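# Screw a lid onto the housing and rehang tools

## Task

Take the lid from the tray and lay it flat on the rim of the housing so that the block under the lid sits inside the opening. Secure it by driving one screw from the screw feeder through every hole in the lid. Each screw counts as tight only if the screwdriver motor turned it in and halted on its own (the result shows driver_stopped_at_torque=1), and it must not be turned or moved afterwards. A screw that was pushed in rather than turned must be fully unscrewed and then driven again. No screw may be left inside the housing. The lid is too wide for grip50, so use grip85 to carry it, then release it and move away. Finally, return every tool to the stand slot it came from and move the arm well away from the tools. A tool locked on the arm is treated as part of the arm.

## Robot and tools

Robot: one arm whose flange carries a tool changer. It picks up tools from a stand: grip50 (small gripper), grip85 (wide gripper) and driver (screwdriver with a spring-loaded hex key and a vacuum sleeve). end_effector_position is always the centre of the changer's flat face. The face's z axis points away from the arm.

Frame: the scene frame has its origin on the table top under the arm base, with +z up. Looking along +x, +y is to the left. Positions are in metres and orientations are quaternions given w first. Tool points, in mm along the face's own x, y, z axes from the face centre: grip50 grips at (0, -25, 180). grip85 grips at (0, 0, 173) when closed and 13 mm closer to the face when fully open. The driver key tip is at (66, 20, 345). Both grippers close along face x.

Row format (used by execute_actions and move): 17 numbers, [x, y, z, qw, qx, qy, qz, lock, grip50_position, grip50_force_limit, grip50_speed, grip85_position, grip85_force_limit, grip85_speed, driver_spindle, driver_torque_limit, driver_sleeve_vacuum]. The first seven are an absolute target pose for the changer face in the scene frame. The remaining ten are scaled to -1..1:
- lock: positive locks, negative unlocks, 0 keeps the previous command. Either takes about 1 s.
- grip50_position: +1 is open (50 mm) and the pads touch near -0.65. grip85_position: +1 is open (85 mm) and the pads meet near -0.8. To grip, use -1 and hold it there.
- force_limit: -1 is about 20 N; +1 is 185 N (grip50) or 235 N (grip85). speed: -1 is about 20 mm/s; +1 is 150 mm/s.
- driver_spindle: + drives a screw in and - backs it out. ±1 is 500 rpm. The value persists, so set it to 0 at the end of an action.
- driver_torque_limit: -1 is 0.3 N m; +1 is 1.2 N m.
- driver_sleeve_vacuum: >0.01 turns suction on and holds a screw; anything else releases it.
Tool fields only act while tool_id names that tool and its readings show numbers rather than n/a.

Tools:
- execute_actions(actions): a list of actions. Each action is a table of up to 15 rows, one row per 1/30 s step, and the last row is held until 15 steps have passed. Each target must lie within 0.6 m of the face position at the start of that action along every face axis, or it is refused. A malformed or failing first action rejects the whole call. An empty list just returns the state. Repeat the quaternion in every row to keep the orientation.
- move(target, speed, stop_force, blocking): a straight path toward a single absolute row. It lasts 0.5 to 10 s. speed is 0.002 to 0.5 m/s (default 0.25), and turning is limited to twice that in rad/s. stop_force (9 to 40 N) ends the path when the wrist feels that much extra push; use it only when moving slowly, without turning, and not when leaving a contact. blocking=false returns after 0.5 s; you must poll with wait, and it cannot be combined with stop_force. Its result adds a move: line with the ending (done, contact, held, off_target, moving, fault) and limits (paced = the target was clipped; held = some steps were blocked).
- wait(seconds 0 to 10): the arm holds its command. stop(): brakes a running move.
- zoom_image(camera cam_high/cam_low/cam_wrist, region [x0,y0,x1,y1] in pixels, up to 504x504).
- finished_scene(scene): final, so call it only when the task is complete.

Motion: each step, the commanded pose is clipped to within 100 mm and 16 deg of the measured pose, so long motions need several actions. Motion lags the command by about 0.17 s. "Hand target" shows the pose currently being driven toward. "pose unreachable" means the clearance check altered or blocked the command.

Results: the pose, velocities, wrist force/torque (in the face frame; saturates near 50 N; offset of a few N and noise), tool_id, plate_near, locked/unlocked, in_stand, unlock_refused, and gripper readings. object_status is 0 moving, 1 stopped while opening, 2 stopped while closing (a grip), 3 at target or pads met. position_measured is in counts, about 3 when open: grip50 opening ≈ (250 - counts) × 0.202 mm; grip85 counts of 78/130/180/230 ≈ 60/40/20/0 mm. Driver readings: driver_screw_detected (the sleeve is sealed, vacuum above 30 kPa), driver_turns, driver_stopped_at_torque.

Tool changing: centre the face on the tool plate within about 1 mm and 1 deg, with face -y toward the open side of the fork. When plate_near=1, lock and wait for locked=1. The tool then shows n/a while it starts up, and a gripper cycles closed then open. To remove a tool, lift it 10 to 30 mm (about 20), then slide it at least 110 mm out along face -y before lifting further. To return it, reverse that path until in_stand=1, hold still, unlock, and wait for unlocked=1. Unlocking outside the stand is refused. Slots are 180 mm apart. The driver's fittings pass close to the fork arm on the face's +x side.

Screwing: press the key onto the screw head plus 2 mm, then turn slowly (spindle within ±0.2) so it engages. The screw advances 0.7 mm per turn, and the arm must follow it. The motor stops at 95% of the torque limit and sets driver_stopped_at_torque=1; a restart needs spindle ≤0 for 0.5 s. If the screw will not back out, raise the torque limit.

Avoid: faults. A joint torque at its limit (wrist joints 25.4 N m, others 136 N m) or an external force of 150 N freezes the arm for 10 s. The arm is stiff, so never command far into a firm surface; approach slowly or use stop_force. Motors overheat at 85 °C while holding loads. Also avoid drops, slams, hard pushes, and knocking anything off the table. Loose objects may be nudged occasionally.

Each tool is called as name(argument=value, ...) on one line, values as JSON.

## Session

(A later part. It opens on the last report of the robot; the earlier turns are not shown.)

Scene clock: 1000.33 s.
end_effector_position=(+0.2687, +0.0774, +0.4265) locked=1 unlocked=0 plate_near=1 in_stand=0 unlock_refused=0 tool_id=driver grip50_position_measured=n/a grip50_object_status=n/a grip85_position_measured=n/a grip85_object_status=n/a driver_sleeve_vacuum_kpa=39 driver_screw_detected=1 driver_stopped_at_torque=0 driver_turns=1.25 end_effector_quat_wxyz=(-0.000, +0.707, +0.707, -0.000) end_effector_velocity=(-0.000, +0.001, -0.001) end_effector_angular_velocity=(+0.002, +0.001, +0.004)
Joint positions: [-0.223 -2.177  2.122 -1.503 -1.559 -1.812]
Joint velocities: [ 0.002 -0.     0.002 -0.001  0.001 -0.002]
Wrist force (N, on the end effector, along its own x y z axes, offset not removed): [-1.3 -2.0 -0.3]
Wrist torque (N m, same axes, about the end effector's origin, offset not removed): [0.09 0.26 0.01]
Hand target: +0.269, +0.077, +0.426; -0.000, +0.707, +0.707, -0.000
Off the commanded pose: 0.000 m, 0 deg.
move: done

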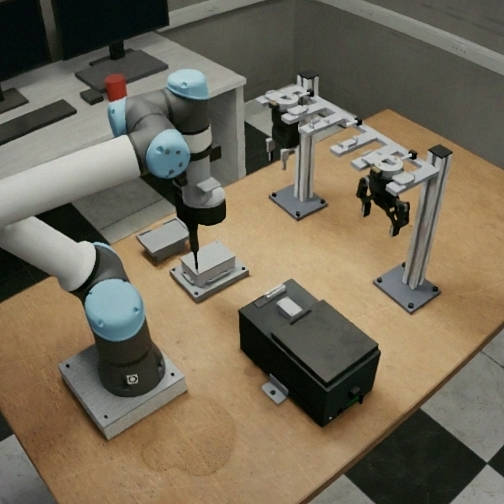

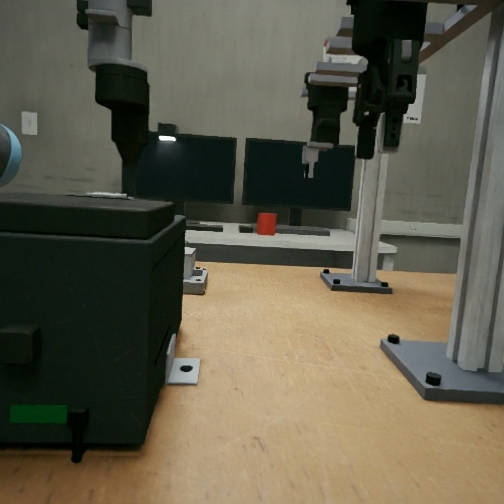

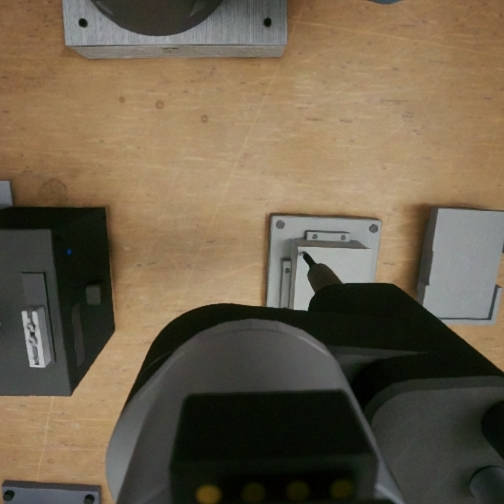

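execute_actions(actions=[[[0.2687, 0.0774, 0.42592, 0, 0.7071, 0.7071, 0, 0, 0, 0, 0, 0, 0, 0, 0.2, 0, 1]], [[0.2687, 0.0774, 0.42533, 0, 0.7071, 0.7071, 0, 0, 0, 0, 0, 0, 0, 0, 0.2, 0, 1]], [[0.2687, 0.0774, 0.42475, 0, 0.7071, 0.7071, 0, 0, 0, 0, 0, 0, 0, 0, 0.2, 0, 1]], [[0.2687, 0.0774, 0.42417, 0, 0.7071, 0.7071, 0, 0, 0, 0, 0, 0, 0, 0, 0.2, 0, 1]], [[0.2687, 0.0774, 0.42358, 0, 0.7071, 0.7071, 0, 0, 0, 0, 0, 0, 0, 0, 0.2, 0, 1]], [[0.2687, 0.0774, 0.42300, 0, 0.7071, 0.7071, 0, 0, 0, 0, 0, 0, 0, 0, 0.2, 0, 1]], [[0.2687, 0.0774, 0.42300, 0, 0.7071, 0.7071, 0, 0, 0, 0, 0, 0, 0, 0, 0, 0, 1]]])

zoom_image(camera="cam_wrist", region=[288, 236, 324, 272])

zoom_image(camera="cam_high", region=[180, 250, 216, 286])

Scene clock: 1025.67 s.
end_effector_position=(+0.2687, +0.0774, +0.4230) locked=1 unlocked=0 plate_near=1 in_stand=0 unlock_refused=0 tool_id=driver grip50_position_measured=n/a grip50_object_status=n/a grip85_position_measured=n/a grip85_object_status=n/a driver_sleeve_vacuum_kpa=28 driver_screw_detected=0 driver_stopped_at_torque=0 driver_turns=6.19 end_effector_quat_wxyz=(+0.000, +0.707, +0.707, +0.000) end_effector_velocity=(+0.000, +0.000, +0.000) end_effector_angular_velocity=(+0.000, -0.001, +0.000)
Joint positions: [-0.223 -2.178  2.131 -1.512 -1.559 -1.812]
Joint velocities: [ 0.001  0.    -0.    -0.     0.     0.   ]
Wrist force (N, on the end effector, along its own x y z axes, offset not removed): [1.0 -4.8 0.7]
Wrist torque (N m, same axes, about the end effector's origin, offset not removed): [-0.38 0.29 -0.17]
Hand target: +0.269, +0.077, +0.423; +0.000, +0.707, +0.707, +0.000
Off the commanded pose: 0.000 m, 0 deg.
Step readings (end_effector_position; steps 1 to 15: 1st action; 16 to 30: 2nd action; 31 to 45: 3rd action; 46 to 60: 4th action; 61 to 75: 5th action; 76 to 90: 6th action; 91 to 105: 7th action):
0: (+0.2687, +0.0774, +0.4265)
1: (+0.2687, +0.0774, +0.4265)
2: (+0.2687, +0.0774, +0.4264)
4: (+0.2687, +0.0774, +0.4262)
8: (+0.2687, +0.0774, +0.4260)
15: (+0.2687, +0.0774, +0.4259)
16: (+0.2687, +0.0774, +0.4259)
17: (+0.2687, +0.0774, +0.4258)
19: (+0.2687, +0.0774, +0.4256)
23: (+0.2687, +0.0774, +0.4254)
30: (+0.2687, +0.0774, +0.4253)
31: (+0.2687, +0.0774, +0.4253)
32: (+0.2687, +0.0774, +0.4252)
34: (+0.2687, +0.0774, +0.4250)
38: (+0.2687, +0.0774, +0.4248)
45: (+0.2687, +0.0774, +0.4248)
46: (+0.2687, +0.0774, +0.4248)
47: (+0.2687, +0.0774, +0.4247)
49: (+0.2687, +0.0774, +0.4244)
53: (+0.2687, +0.0774, +0.4242)
60: (+0.2687, +0.0774, +0.4242)
61: (+0.2687, +0.0774, +0.4242)
62: (+0.2687, +0.0774, +0.4241)
64: (+0.2687, +0.0774, +0.4238)
68: (+0.2687, +0.0774, +0.4236)
75: (+0.2687, +0.0774, +0.4236)
76: (+0.2687, +0.0774, +0.4236)
77: (+0.2687, +0.0774, +0.4235)
79: (+0.2687, +0.0774, +0.4233)
83: (+0.2687, +0.0774, +0.4231)
90: (+0.2687, +0.0774, +0.4230)
91: (+0.2687, +0.0774, +0.4230)
92: (+0.2687, +0.0774, +0.4230)
94: (+0.2687, +0.0774, +0.4230)
98: (+0.2687, +0.0774, +0.4230)
105: end_effector_position above

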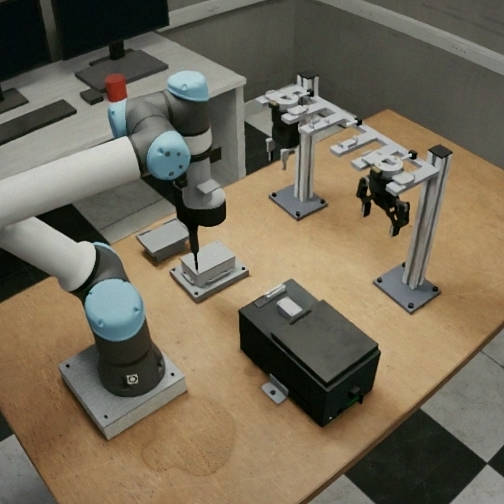

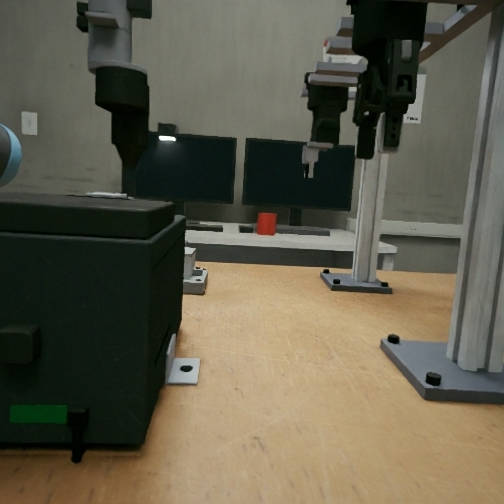

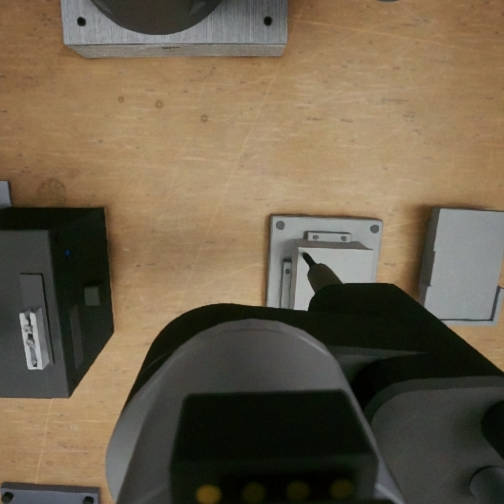

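Region (288, 236, 324, 272) of cam_wrist's 504x504 image, scaled by 14.000, with more detail than that image has.

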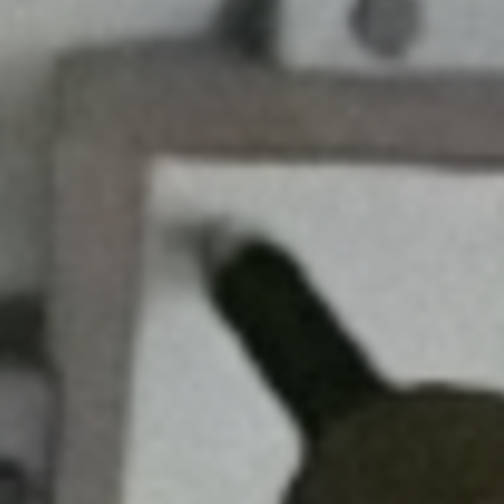

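Region (180, 250, 216, 286) of cam_high's 504x504 image, scaled by 14.000, with more detail than that image has.

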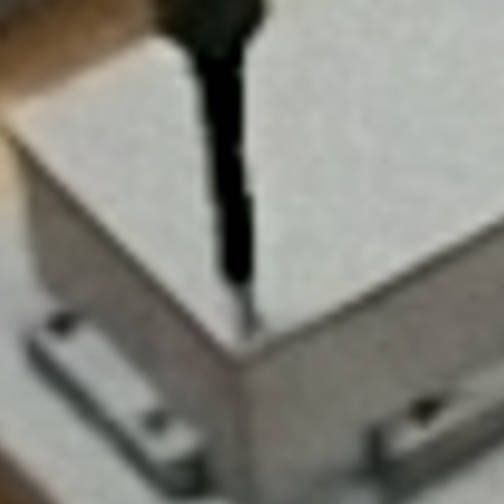

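execute_actions(actions=[[[0.2687, 0.0774, 0.4218, 0, 0.7071, 0.7071, 0, 0, 0, 0, 0, 0, 0, 0, 0.2, 0, 1]], [[0.2687, 0.0774, 0.42122, 0, 0.7071, 0.7071, 0, 0, 0, 0, 0, 0, 0, 0, 0.2, 0, 1]], [[0.2687, 0.0774, 0.42063, 0, 0.7071, 0.7071, 0, 0, 0, 0, 0, 0, 0, 0, 0.2, 0, 1]], [[0.2687, 0.0774, 0.42005, 0, 0.7071, 0.7071, 0, 0, 0, 0, 0, 0, 0, 0, 0.2, 0, 1]], [[0.2687, 0.0774, 0.41947, 0, 0.7071, 0.7071, 0, 0, 0, 0, 0, 0, 0, 0, 0.2, 0, 1]], [[0.2687, 0.0774, 0.41888, 0, 0.7071, 0.7071, 0, 0, 0, 0, 0, 0, 0, 0, 0.2, 0, 1]], [[0.2687, 0.0774, 0.4183, 0, 0.7071, 0.7071, 0, 0, 0, 0, 0, 0, 0, 0, 0.2, 0, 1]], [[0.2687, 0.0774, 0.4183, 0, 0.7071, 0.7071, 0, 0, 0, 0, 0, 0, 0, 0, 0, 0, 1]]])

zoom_image(camera="cam_wrist", region=[288, 236, 324, 272])

zoom_image(camera="cam_high", region=[180, 250, 216, 286])

Scene clock: 1042.50 s.
end_effector_position=(+0.2687, +0.0774, +0.4183) locked=1 unlocked=0 plate_near=1 in_stand=0 unlock_refused=0 tool_id=driver grip50_position_measured=n/a grip50_object_status=n/a grip85_position_measured=n/a grip85_object_status=n/a driver_sleeve_vacuum_kpa=28 driver_screw_detected=0 driver_stopped_at_torque=0 driver_turns=11.97 end_effector_quat_wxyz=(+0.000, +0.707, +0.707, -0.000) end_effector_velocity=(+0.000, -0.000, +0.000) end_effector_angular_velocity=(-0.001, -0.000, -0.001)
Joint positions: [-0.222 -2.179  2.143 -1.523 -1.559 -1.812]
Joint velocities: [-0.001  0.    -0.    -0.001 -0.001 -0.   ]
Wrist force (N, on the end effector, along its own x y z axes, offset not removed): [3.2 -2.7 -0.9]
Wrist torque (N m, same axes, about the end effector's origin, offset not removed): [-0.61 0.27 0.31]
Hand target: +0.269, +0.077, +0.418; -0.000, +0.707, +0.707, -0.000
Off the commanded pose: 0.000 m, 0 deg.
Step readings (end_effector_position; steps 1 to 15: 1st action; 16 to 30: 2nd action; 31 to 45: 3rd action; 46 to 60: 4th action; 61 to 75: 5th action; 76 to 90: 6th action; 91 to 105: 7th action; 106 to 120: 8th action):
0: (+0.2687, +0.0774, +0.4230)
1: (+0.2687, +0.0774, +0.4230)
2: (+0.2687, +0.0774, +0.4228)
4: (+0.2687, +0.0774, +0.4223)
8: (+0.2687, +0.0774, +0.4219)
15: (+0.2687, +0.0774, +0.4218)
16: (+0.2687, +0.0774, +0.4218)
17: (+0.2687, +0.0774, +0.4217)
19: (+0.2687, +0.0774, +0.4215)
23: (+0.2687, +0.0774, +0.4213)
30: (+0.2687, +0.0774, +0.4212)
31: (+0.2687, +0.0774, +0.4212)
32: (+0.2687, +0.0774, +0.4211)
34: (+0.2687, +0.0774, +0.4209)
38: (+0.2687, +0.0774, +0.4207)
45: (+0.2687, +0.0774, +0.4206)
46: (+0.2687, +0.0774, +0.4206)
47: (+0.2687, +0.0774, +0.4205)
49: (+0.2687, +0.0774, +0.4203)
53: (+0.2687, +0.0774, +0.4201)
60: (+0.2687, +0.0774, +0.4201)
61: (+0.2687, +0.0774, +0.4201)
62: (+0.2687, +0.0774, +0.4200)
64: (+0.2687, +0.0774, +0.4197)
68: (+0.2687, +0.0774, +0.4195)
75: (+0.2687, +0.0774, +0.4195)
76: (+0.2687, +0.0774, +0.4195)
77: (+0.2687, +0.0774, +0.4194)
79: (+0.2687, +0.0774, +0.4191)
83: (+0.2687, +0.0774, +0.4189)
90: (+0.2687, +0.0774, +0.4189)
91: (+0.2687, +0.0774, +0.4189)
92: (+0.2687, +0.0774, +0.4188)
94: (+0.2687, +0.0774, +0.4186)
98: (+0.2687, +0.0774, +0.4184)
105: (+0.2687, +0.0774, +0.4183)
106: (+0.2687, +0.0774, +0.4183)
107: (+0.2687, +0.0774, +0.4183)
109: (+0.2687, +0.0774, +0.4183)
113: (+0.2687, +0.0774, +0.4183)
120: end_effector_position above

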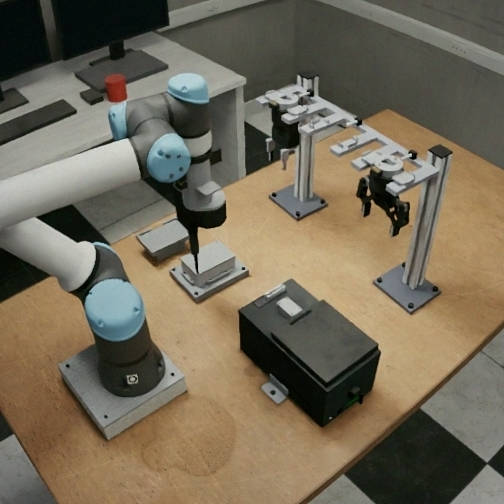

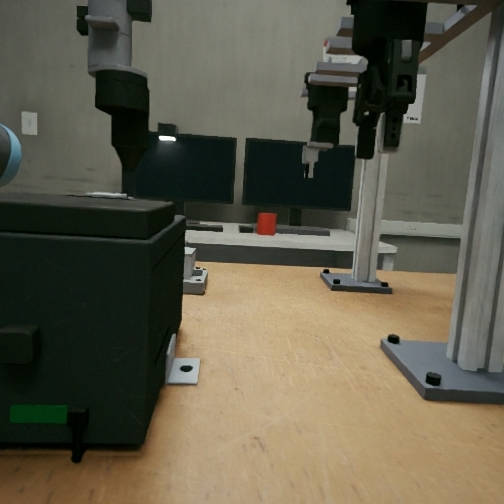

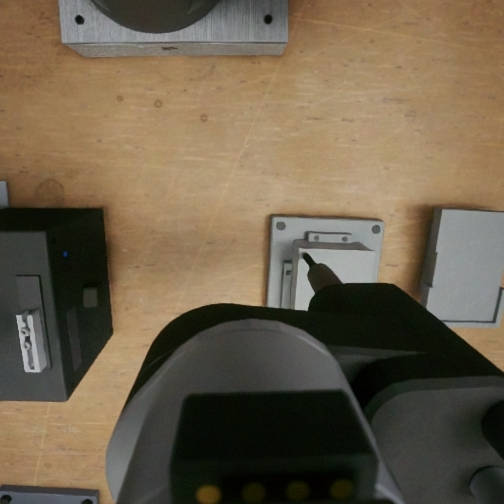

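Region (288, 236, 324, 272) of cam_wrist's 504x504 image, scaled by 14.000, with more detail than that image has.

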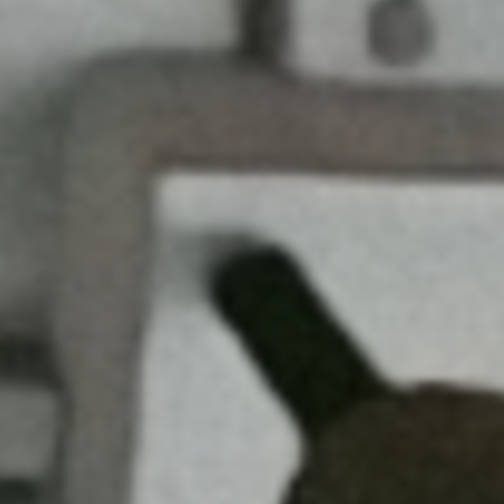

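Region (180, 250, 216, 286) of cam_high's 504x504 image, scaled by 14.000, with more detail than that image has.

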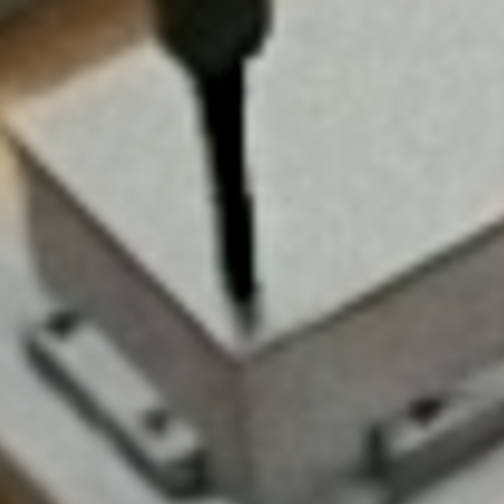

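execute_actions(actions=[[[0.2687, 0.0774, 0.41772, 0, 0.7071, 0.7071, 0, 0, 0, 0, 0, 0, 0, 0, 0.2, 0, 1]], [[0.2687, 0.0774, 0.41713, 0, 0.7071, 0.7071, 0, 0, 0, 0, 0, 0, 0, 0, 0.2, 0, 1]], [[0.2687, 0.0774, 0.41655, 0, 0.7071, 0.7071, 0, 0, 0, 0, 0, 0, 0, 0, 0.2, 0, 1]], [[0.2687, 0.0774, 0.41655, 0, 0.7071, 0.7071, 0, 0, 0, 0, 0, 0, 0, 0, 0, 0, 1]]])

zoom_image(camera="cam_high", region=[180, 250, 216, 286])

Scene clock: 1051.00 s.
end_effector_position=(+0.2687, +0.0774, +0.4165) locked=1 unlocked=0 plate_near=1 in_stand=0 unlock_refused=0 tool_id=driver grip50_position_measured=n/a grip50_object_status=n/a grip85_position_measured=n/a grip85_object_status=n/a driver_sleeve_vacuum_kpa=30 driver_screw_detected=0 driver_stopped_at_torque=0 driver_turns=14.41 end_effector_quat_wxyz=(-0.000, +0.707, +0.707, -0.000) end_effector_velocity=(+0.000, +0.000, +0.000) end_effector_angular_velocity=(+0.001, -0.002, -0.002)
Joint positions: [-0.222 -2.179  2.148 -1.528 -1.559 -1.812]
Joint velocities: [-0.001 -0.     0.    -0.001  0.001  0.001]
Wrist force (N, on the end effector, along its own x y z axes, offset not removed): [1.7 1.9 0.5]
Wrist torque (N m, same axes, about the end effector's origin, offset not removed): [-1.53 1.54 0.33]
Hand target: +0.269, +0.077, +0.417; +0.000, +0.707, +0.707, +0.000
Off the commanded pose: 0.000 m, 0 deg.
Step readings (end_effector_position; steps 1 to 15: 1st action; 16 to 30: 2nd action; 31 to 45: 3rd action; 46 to 60: 4th action):
0: (+0.2687, +0.0774, +0.4183)
1: (+0.2687, +0.0774, +0.4183)
2: (+0.2687, +0.0774, +0.4182)
4: (+0.2687, +0.0774, +0.4180)
8: (+0.2687, +0.0774, +0.4178)
15: (+0.2687, +0.0774, +0.4177)
16: (+0.2687, +0.0774, +0.4177)
17: (+0.2687, +0.0774, +0.4176)
19: (+0.2687, +0.0774, +0.4174)
23: (+0.2687, +0.0774, +0.4172)
30: (+0.2687, +0.0774, +0.4171)
31: (+0.2687, +0.0774, +0.4171)
32: (+0.2687, +0.0774, +0.4170)
34: (+0.2687, +0.0774, +0.4168)
38: (+0.2687, +0.0774, +0.4166)
45: (+0.2687, +0.0774, +0.4165)
46: (+0.2687, +0.0774, +0.4165)
47: (+0.2687, +0.0774, +0.4165)
49: (+0.2687, +0.0774, +0.4165)
53: (+0.2687, +0.0774, +0.4165)
60: end_effector_position above

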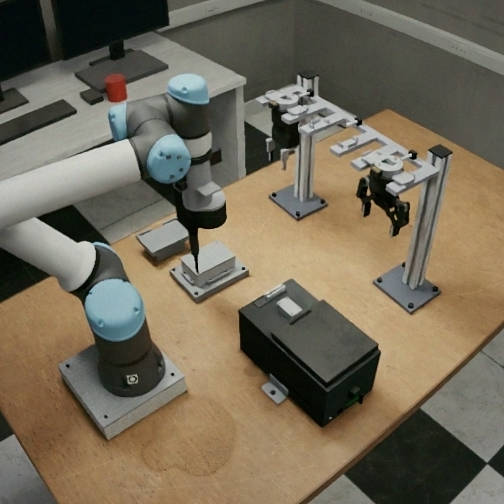

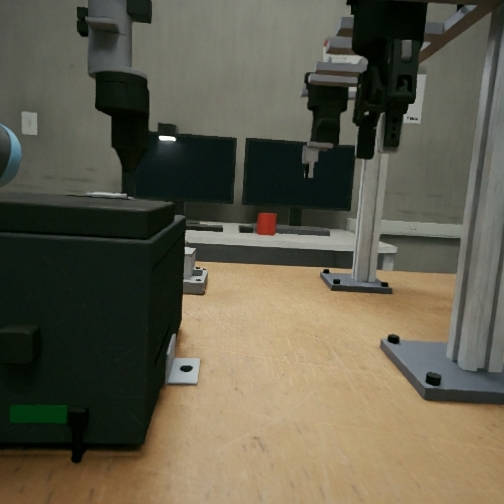

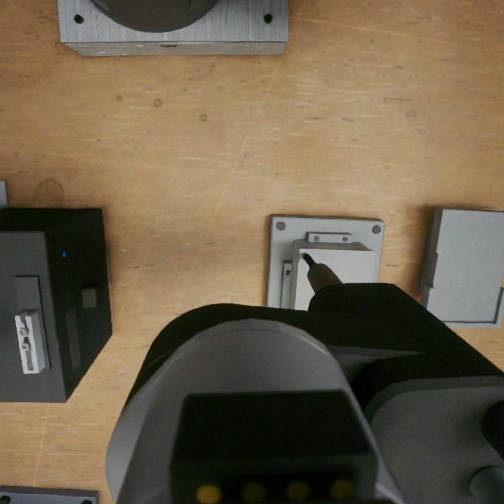

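Region (180, 250, 216, 286) of cam_high's 504x504 image, scaled by 14.000, with more detail than that image has.

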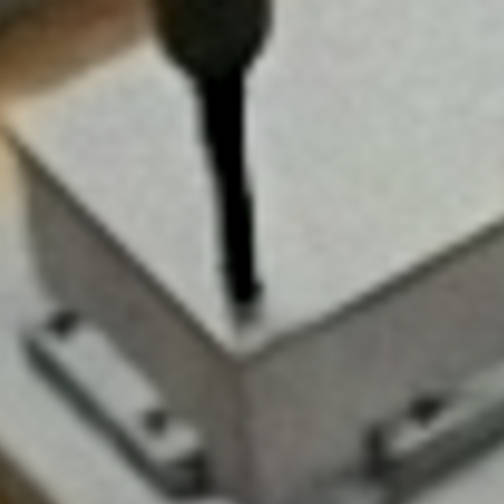

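execute_actions(actions=[[[0.2689, 0.0776, 0.41655, 0, 0.7071, 0.7071, 0, 0, 0, 0, 0, 0, 0, 0, 0, 0, 1]]])

Scene clock: 1057.93 s.
end_effector_position=(+0.2689, +0.0776, +0.4165) locked=1 unlocked=0 plate_near=1 in_stand=0 unlock_refused=0 tool_id=driver grip50_position_measured=n/a grip50_object_status=n/a grip85_position_measured=n/a grip85_object_status=n/a driver_sleeve_vacuum_kpa=32 driver_screw_detected=1 driver_stopped_at_torque=0 driver_turns=14.41 end_effector_quat_wxyz=(-0.000, +0.707, +0.707, -0.000) end_effector_velocity=(-0.000, -0.000, -0.000) end_effector_angular_velocity=(-0.000, +0.001, +0.001)
Joint positions: [-0.221 -2.178  2.148 -1.528 -1.559 -1.811]
Joint velocities: [ 0.     0.    -0.     0.001 -0.    -0.001]
Wrist force (N, on the end effector, along its own x y z axes, offset not removed): [3.0 1.0 2.4]
Wrist torque (N m, same axes, about the end effector's origin, offset not removed): [-1.26 0.83 0.28]
Hand target: +0.269, +0.078, +0.417; +0.000, +0.707, +0.707, -0.000
Off the commanded pose: 0.000 m, 0 deg.
Step readings (end_effector_position):
0: (+0.2687, +0.0774, +0.4165)
1: (+0.2687, +0.0774, +0.4165)
2: (+0.2687, +0.0774, +0.4165)
4: (+0.2687, +0.0775, +0.4165)
8: (+0.2688, +0.0776, +0.4165)
15: end_effector_position above

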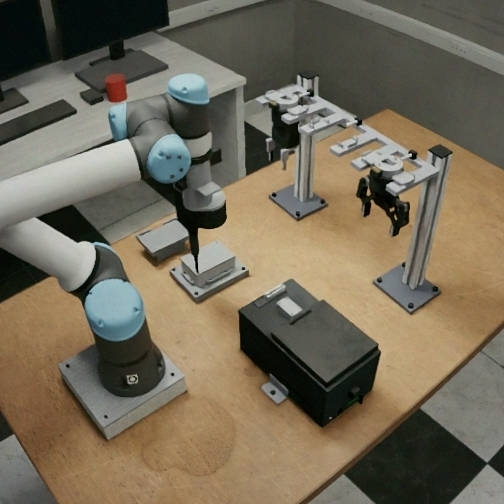

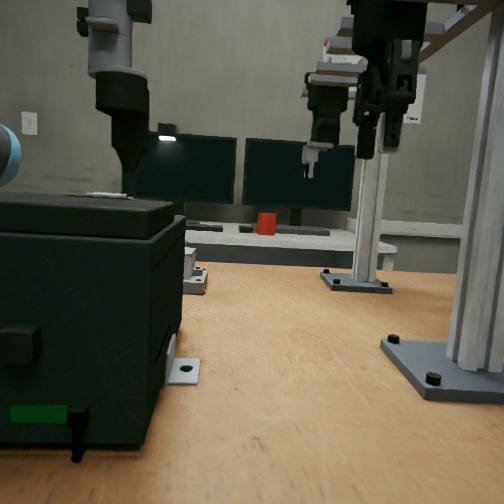

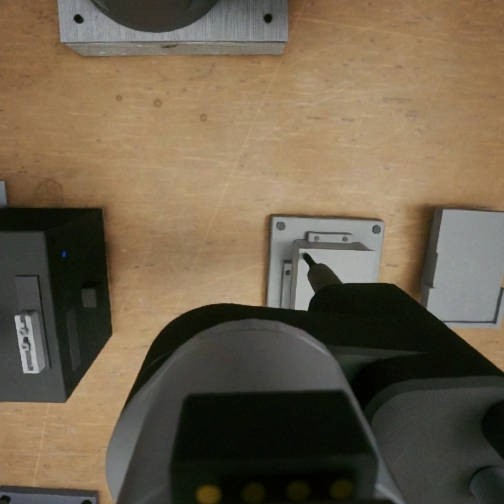

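execute_actions(actions=[[[0.2692, 0.0778, 0.41655, 0, 0.7071, 0.7071, 0, 0, 0, 0, 0, 0, 0, 0, 0, 0, 1]]])

Scene clock: 1061.33 s.
end_effector_position=(+0.2692, +0.0778, +0.4165) locked=1 unlocked=0 plate_near=1 in_stand=0 unlock_refused=0 tool_id=driver grip50_position_measured=n/a grip50_object_status=n/a grip85_position_measured=n/a grip85_object_status=n/a driver_sleeve_vacuum_kpa=32 driver_screw_detected=1 driver_stopped_at_torque=0 driver_turns=14.41 end_effector_quat_wxyz=(-0.000, +0.707, +0.707, -0.000) end_effector_velocity=(-0.000, -0.000, -0.000) end_effector_angular_velocity=(+0.001, +0.000, +0.000)
Joint positions: [-0.22  -2.177  2.147 -1.529 -1.559 -1.81 ]
Joint velocities: [-0.    -0.     0.001 -0.     0.001 -0.001]
Wrist force (N, on the end effector, along its own x y z axes, offset not removed): [0.5 0.1 0.7]
Wrist torque (N m, same axes, about the end effector's origin, offset not removed): [-0.60 0.35 0.05]
Hand target: +0.269, +0.078, +0.417; +0.000, +0.707, +0.707, -0.000
Off the commanded pose: 0.000 m, 0 deg.
Step readings (end_effector_position):
0: (+0.2689, +0.0776, +0.4166)
1: (+0.2689, +0.0776, +0.4165)
2: (+0.2689, +0.0776, +0.4165)
4: (+0.2691, +0.0777, +0.4165)
8: (+0.2692, +0.0778, +0.4165)
15: end_effector_position above

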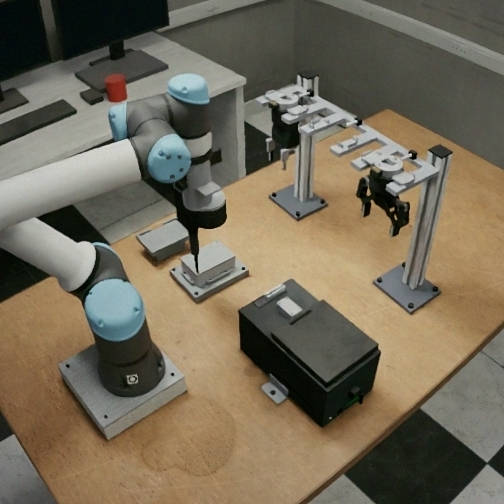

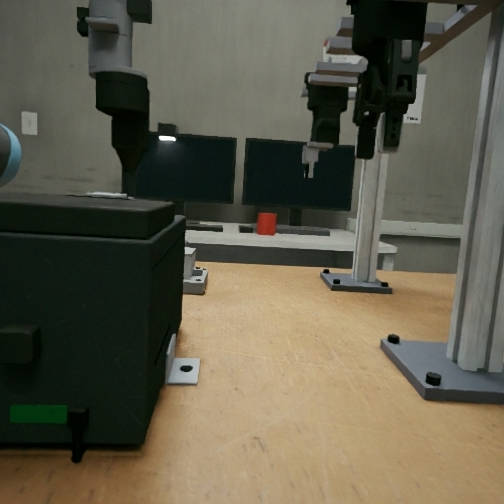

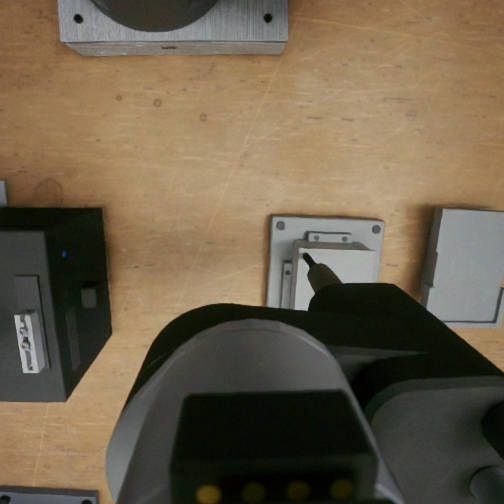

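execute_actions(actions=[[[0.26945, 0.07795, 0.41597, 0, 0.7071, 0.7071, 0, 0, 0, 0, 0, 0, 0, 0, 0.2, 0, 1]], [[0.26945, 0.07795, 0.41538, 0, 0.7071, 0.7071, 0, 0, 0, 0, 0, 0, 0, 0, 0.2, 0, 1]], [[0.26945, 0.07795, 0.41538, 0, 0.7071, 0.7071, 0, 0, 0, 0, 0, 0, 0, 0, 0, 0, 1]]])

zoom_image(camera="cam_high", region=[180, 250, 216, 286])

Scene clock: 1073.67 s.
end_effector_position=(+0.2695, +0.0780, +0.4154) locked=1 unlocked=0 plate_near=1 in_stand=0 unlock_refused=0 tool_id=driver grip50_position_measured=n/a grip50_object_status=n/a grip85_position_measured=n/a grip85_object_status=n/a driver_sleeve_vacuum_kpa=38 driver_screw_detected=1 driver_stopped_at_torque=0 driver_turns=16.02 end_effector_quat_wxyz=(-0.000, +0.707, +0.707, -0.000) end_effector_velocity=(-0.000, +0.000, -0.000) end_effector_angular_velocity=(+0.000, +0.000, +0.001)
Joint positions: [-0.219 -2.176  2.15  -1.532 -1.559 -1.809]
Joint velocities: [ 0.001  0.     0.    -0.     0.     0.   ]
Wrist force (N, on the end effector, along its own x y z axes, offset not removed): [1.4 -2.4 0.6]
Wrist torque (N m, same axes, about the end effector's origin, offset not removed): [-0.06 -0.09 0.15]
Hand target: +0.269, +0.078, +0.415; -0.000, +0.707, +0.707, +0.000
Off the commanded pose: 0.000 m, 0 deg.
Step readings (end_effector_position; steps 1 to 15: 1st action; 16 to 30: 2nd action; 31 to 45: 3rd action):
0: (+0.2692, +0.0778, +0.4165)
1: (+0.2692, +0.0778, +0.4165)
2: (+0.2693, +0.0778, +0.4165)
4: (+0.2694, +0.0779, +0.4165)
8: (+0.2695, +0.0779, +0.4162)
15: (+0.2695, +0.0779, +0.4160)
16: (+0.2695, +0.0779, +0.4160)
17: (+0.2695, +0.0779, +0.4159)
19: (+0.2695, +0.0779, +0.4157)
23: (+0.2695, +0.0780, +0.4155)
30: (+0.2695, +0.0780, +0.4154)
31: (+0.2695, +0.0780, +0.4154)
32: (+0.2695, +0.0780, +0.4154)
34: (+0.2695, +0.0780, +0.4154)
38: (+0.2695, +0.0780, +0.4154)
45: end_effector_position above

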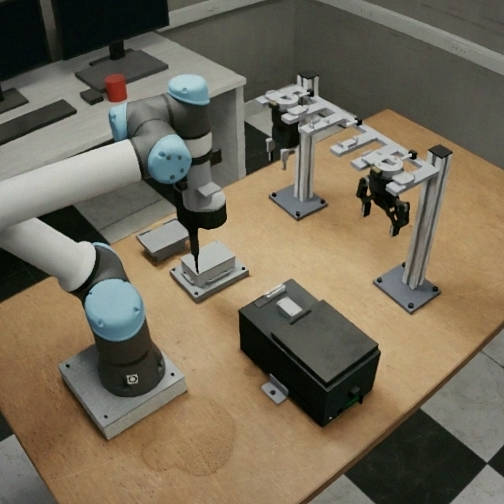

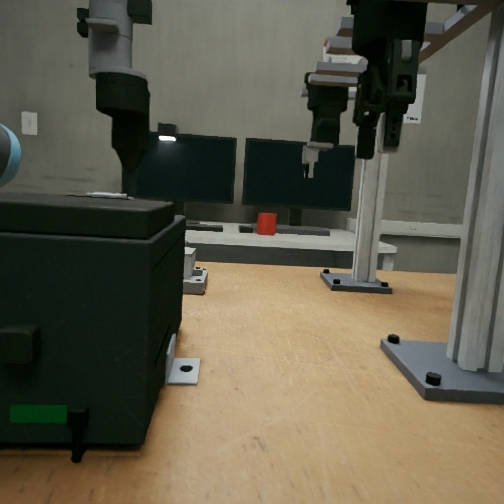

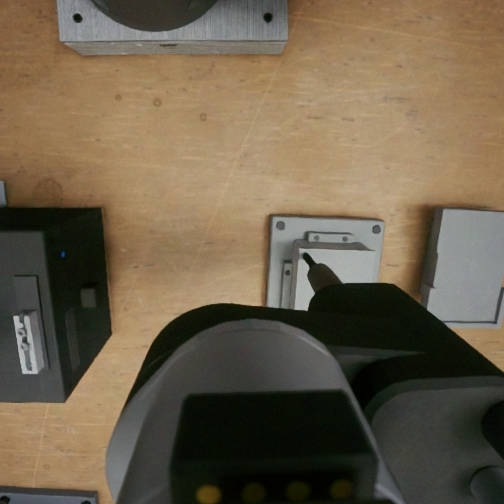

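Region (180, 250, 216, 286) of cam_high's 504x504 image, scaled by 14.000, with more detail than that image has.

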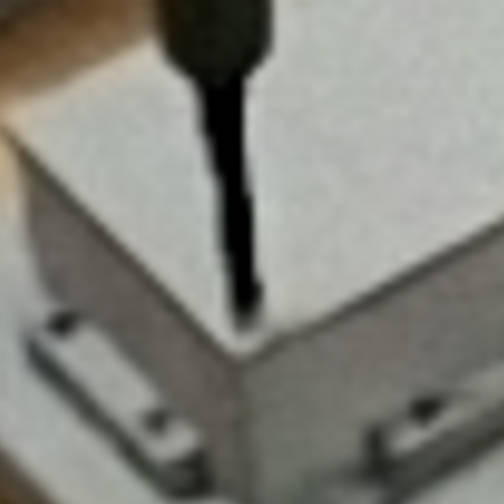

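execute_actions(actions=[[[0.26945, 0.07795, 0.4148, 0, 0.7071, 0.7071, 0, 0, 0, 0, 0, 0, 0, 0, 0.2, 0, 1]], [[0.26945, 0.07795, 0.41422, 0, 0.7071, 0.7071, 0, 0, 0, 0, 0, 0, 0, 0, 0.2, 0, 1]], [[0.26945, 0.07795, 0.41363, 0, 0.7071, 0.7071, 0, 0, 0, 0, 0, 0, 0, 0, 0.2, 0, 1]], [[0.26945, 0.07795, 0.41363, 0, 0.7071, 0.7071, 0, 0, 0, 0, 0, 0, 0, 0, 0, 0, 1]]])

zoom_image(camera="cam_high", region=[180, 250, 216, 286])

Scene clock: 1081.87 s.
end_effector_position=(+0.2694, +0.0780, +0.4136) locked=1 unlocked=0 plate_near=1 in_stand=0 unlock_refused=0 tool_id=driver grip50_position_measured=n/a grip50_object_status=n/a grip85_position_measured=n/a grip85_object_status=n/a driver_sleeve_vacuum_kpa=40 driver_screw_detected=1 driver_stopped_at_torque=1 driver_turns=18.03 end_effector_quat_wxyz=(+0.000, +0.707, +0.707, +0.000) end_effector_velocity=(-0.000, +0.000, -0.000) end_effector_angular_velocity=(+0.001, -0.001, -0.000)
Joint positions: [-0.219 -2.176  2.155 -1.537 -1.559 -1.809]
Joint velocities: [ 0.    -0.     0.    -0.     0.001  0.   ]
Wrist force (N, on the end effector, along its own x y z axes, offset not removed): [-1.2 -3.1 -3.3]
Wrist torque (N m, same axes, about the end effector's origin, offset not removed): [-0.14 0.80 -0.05]
Hand target: +0.269, +0.078, +0.414; +0.000, +0.707, +0.707, +0.000
Off the commanded pose: 0.000 m, 0 deg.
Step readings (end_effector_position; steps 1 to 15: 1st action; 16 to 30: 2nd action; 31 to 45: 3rd action; 46 to 60: 4th action):
0: (+0.2694, +0.0780, +0.4154)
1: (+0.2694, +0.0780, +0.4154)
2: (+0.2695, +0.0779, +0.4154)
4: (+0.2695, +0.0779, +0.4152)
8: (+0.2695, +0.0779, +0.4150)
15: (+0.2695, +0.0780, +0.4148)
16: (+0.2694, +0.0780, +0.4148)
17: (+0.2695, +0.0779, +0.4147)
19: (+0.2695, +0.0779, +0.4145)
23: (+0.2695, +0.0779, +0.4143)
30: (+0.2694, +0.0780, +0.4142)
31: (+0.2694, +0.0780, +0.4142)
32: (+0.2694, +0.0780, +0.4141)
34: (+0.2695, +0.0779, +0.4139)
38: (+0.2694, +0.0780, +0.4137)
45: (+0.2694, +0.0780, +0.4136)
46: (+0.2694, +0.0780, +0.4136)
47: (+0.2694, +0.0780, +0.4136)
49: (+0.2694, +0.0780, +0.4136)
53: (+0.2694, +0.0780, +0.4136)
60: end_effector_position above

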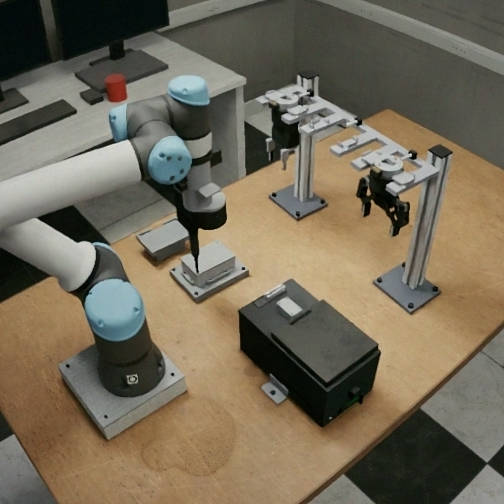

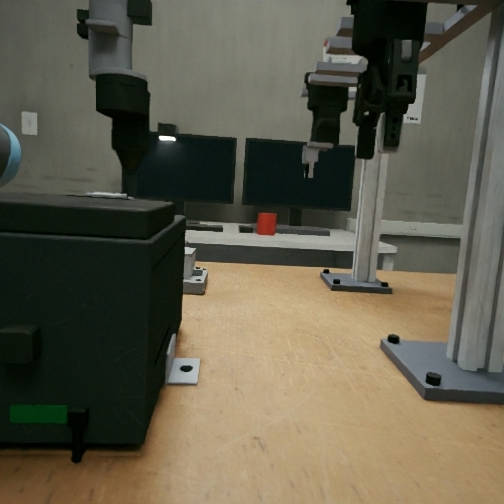

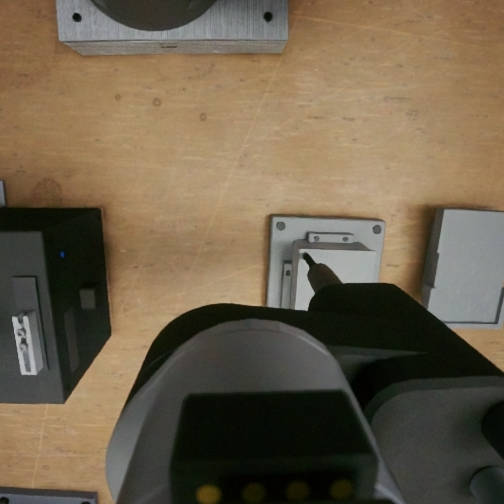

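Region (180, 250, 216, 286) of cam_high's 504x504 image, scaled by 14.000, with more detail than that image has.

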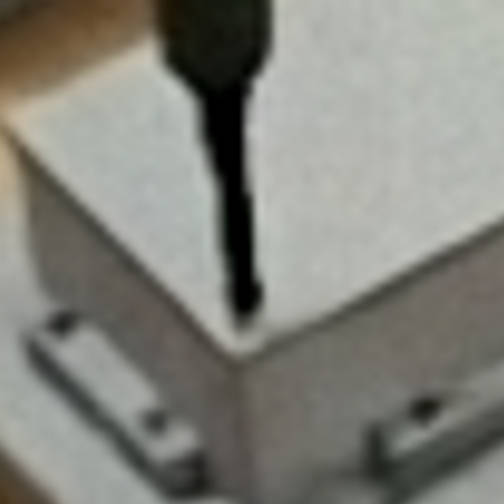

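execute_actions(actions=[[[0.26945, 0.07795, 0.4152, 0, 0.7071, 0.7071, 0, 0, 0, 0, 0, 0, 0, 0, 0, 0, 1]]])

execute_actions(actions=[[[0.26945, 0.07795, 0.4160, 0, 0.7071, 0.7071, 0, 0, 0, 0, 0, 0, 0, 0, 0, 0, 1]]])

Scene clock: 1093.33 s.
end_effector_position=(+0.2694, +0.0780, +0.4152) locked=1 unlocked=0 plate_near=1 in_stand=0 unlock_refused=0 tool_id=driver grip50_position_measured=n/a grip50_object_status=n/a grip85_position_measured=n/a grip85_object_status=n/a driver_sleeve_vacuum_kpa=14 driver_screw_detected=0 driver_stopped_at_torque=1 driver_turns=18.03 end_effector_quat_wxyz=(+0.000, +0.707, +0.707, -0.000) end_effector_velocity=(+0.000, -0.000, +0.000) end_effector_angular_velocity=(-0.000, -0.001, -0.001)
Joint positions: [-0.219 -2.176  2.151 -1.533 -1.559 -1.809]
Joint velocities: [ 0.     0.    -0.001  0.    -0.     0.001]
Wrist force (N, on the end effector, along its own x y z axes, offset not removed): [1.4 -0.1 -1.4]
Wrist torque (N m, same axes, about the end effector's origin, offset not removed): [-0.23 0.50 0.16]
Hand target: +0.269, +0.078, +0.415; +0.000, +0.707, +0.707, +0.000
Off the commanded pose: 0.000 m, 0 deg.
Step readings (end_effector_position):
0: (+0.2694, +0.0780, +0.4136)
1: (+0.2694, +0.0780, +0.4136)
2: (+0.2694, +0.0780, +0.4137)
4: (+0.2694, +0.0780, +0.4142)
8: (+0.2694, +0.0780, +0.4149)
15: end_effector_position above

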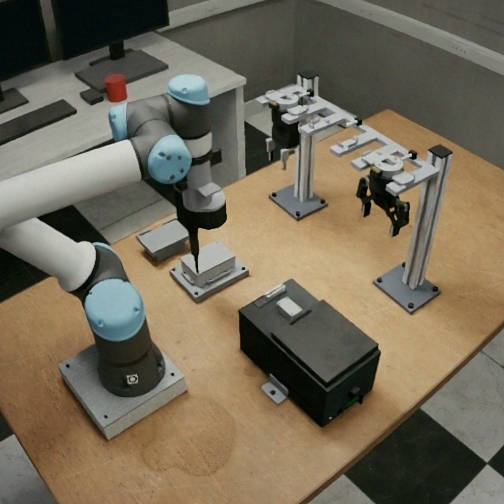

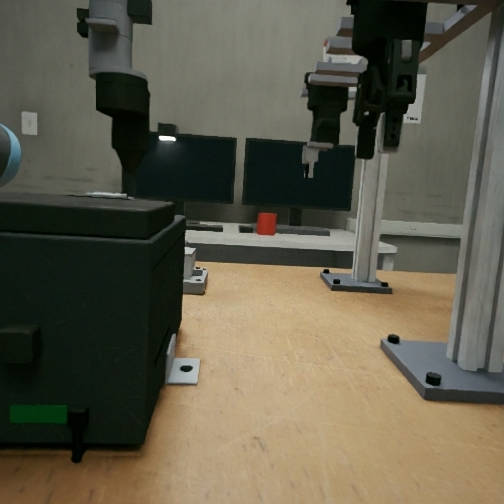

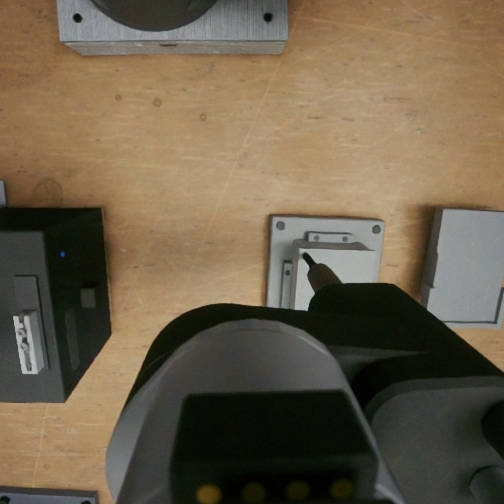

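Scene clock: 1093.83 s.
end_effector_position=(+0.2695, +0.0780, +0.4160) locked=1 unlocked=0 plate_near=1 in_stand=0 unlock_refused=0 tool_id=driver grip50_position_measured=n/a grip50_object_status=n/a grip85_position_measured=n/a grip85_object_status=n/a driver_sleeve_vacuum_kpa=14 driver_screw_detected=0 driver_stopped_at_torque=1 driver_turns=18.03 end_effector_quat_wxyz=(-0.000, +0.707, +0.707, -0.000) end_effector_velocity=(+0.000, +0.000, -0.000) end_effector_angular_velocity=(+0.000, -0.001, -0.001)
Joint positions: [-0.219 -2.176  2.148 -1.531 -1.559 -1.809]
Joint velocities: [-0.    -0.     0.    -0.001  0.     0.001]
Wrist force (N, on the end effector, along its own x y z axes, offset not removed): [2.7 0.4 3.6]
Wrist torque (N m, same axes, about the end effector's origin, offset not removed): [0.13 -0.20 0.17]
Hand target: +0.269, +0.078, +0.416; +0.000, +0.707, +0.707, +0.000
Off the commanded pose: 0.000 m, 0 deg.
Step readings (end_effector_position):
0: (+0.2694, +0.0780, +0.4152)
1: (+0.2694, +0.0780, +0.4152)
2: (+0.2694, +0.0780, +0.4153)
4: (+0.2694, +0.0780, +0.4156)
8: (+0.2694, +0.0780, +0.4159)
15: end_effector_position above

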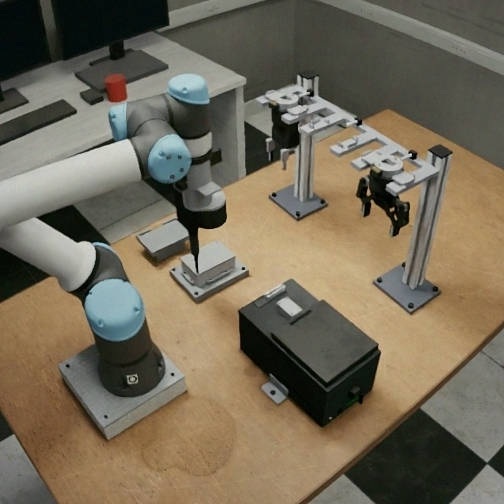

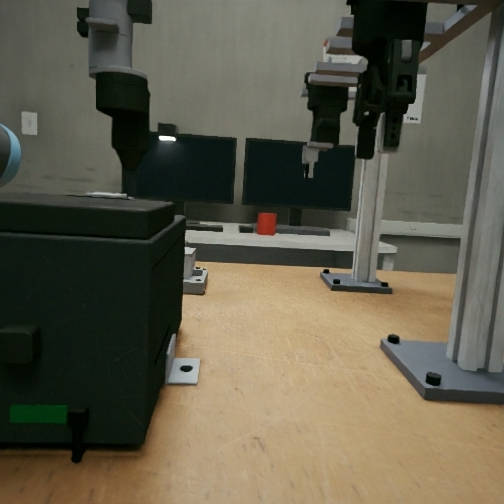

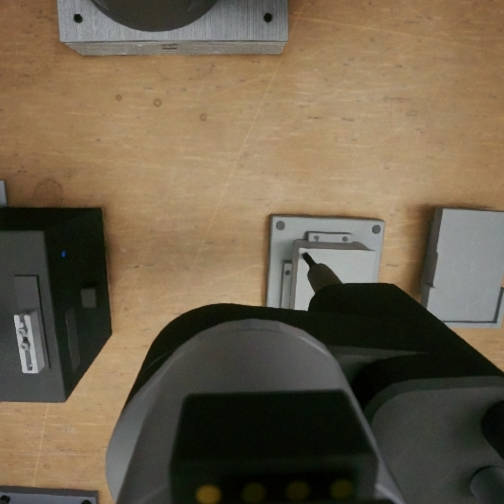

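move(target=[0.26945, 0.07795, 0.436, 0, 0.7071, 0.7071, 0, 0, 0, 0, 0, 0, 0, 0, 0, 0, 0], speed=0.03)

zoom_image(camera="cam_wrist", region=[288, 236, 324, 272])

zoom_image(camera="cam_high", region=[180, 250, 216, 286])

Scene clock: 1101.43 s.
end_effector_position=(+0.2695, +0.0779, +0.4358) locked=1 unlocked=0 plate_near=1 in_stand=0 unlock_refused=0 tool_id=driver grip50_position_measured=n/a grip50_object_status=n/a grip85_position_measured=n/a grip85_object_status=n/a driver_sleeve_vacuum_kpa=0 driver_screw_detected=0 driver_stopped_at_torque=1 driver_turns=18.03 end_effector_quat_wxyz=(+0.000, +0.707, +0.707, +0.000) end_effector_velocity=(+0.000, +0.000, +0.002) end_effector_angular_velocity=(+0.001, -0.000, +0.001)
Joint positions: [-0.22  -2.173  2.096 -1.482 -1.559 -1.81 ]
Joint velocities: [-0.     0.001 -0.004  0.004  0.001 -0.001]
Wrist force (N, on the end effector, along its own x y z axes, offset not removed): [1.5 -1.2 2.5]
Wrist torque (N m, same axes, about the end effector's origin, offset not removed): [0.05 -0.06 -0.10]
Hand target: +0.269, +0.078, +0.436; +0.000, +0.707, +0.707, +0.000
Off the commanded pose: 0.000 m, 0 deg.
move: done

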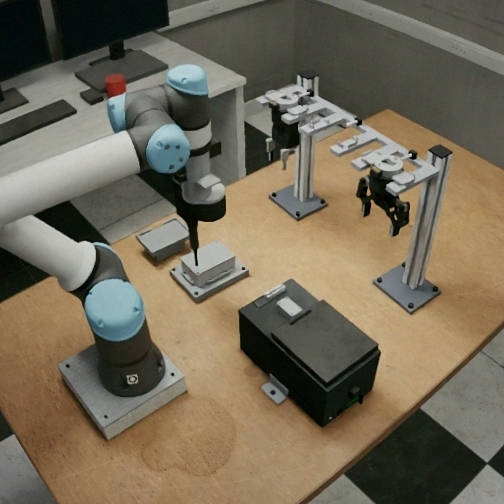

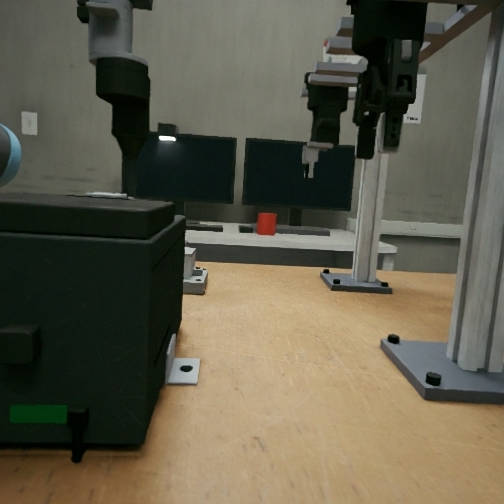

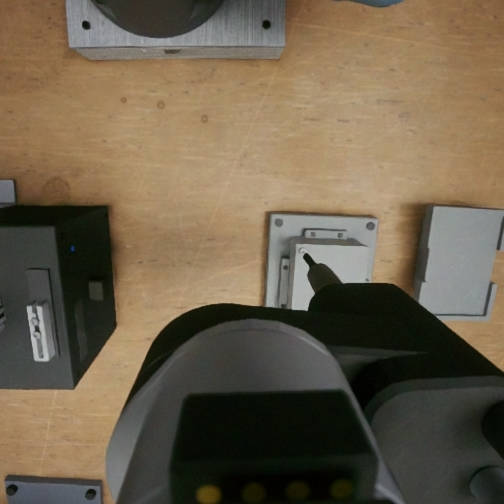

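Region (288, 236, 324, 272) of cam_wrist's 504x504 image, scaled by 14.000, with more detail than that image has.

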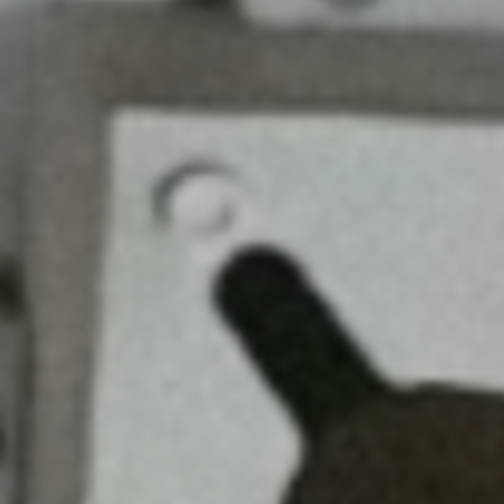

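Region (180, 250, 216, 286) of cam_high's 504x504 image, scaled by 14.000, with more detail than that image has.

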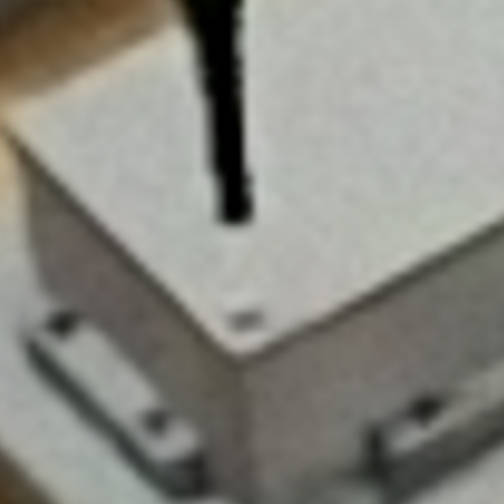

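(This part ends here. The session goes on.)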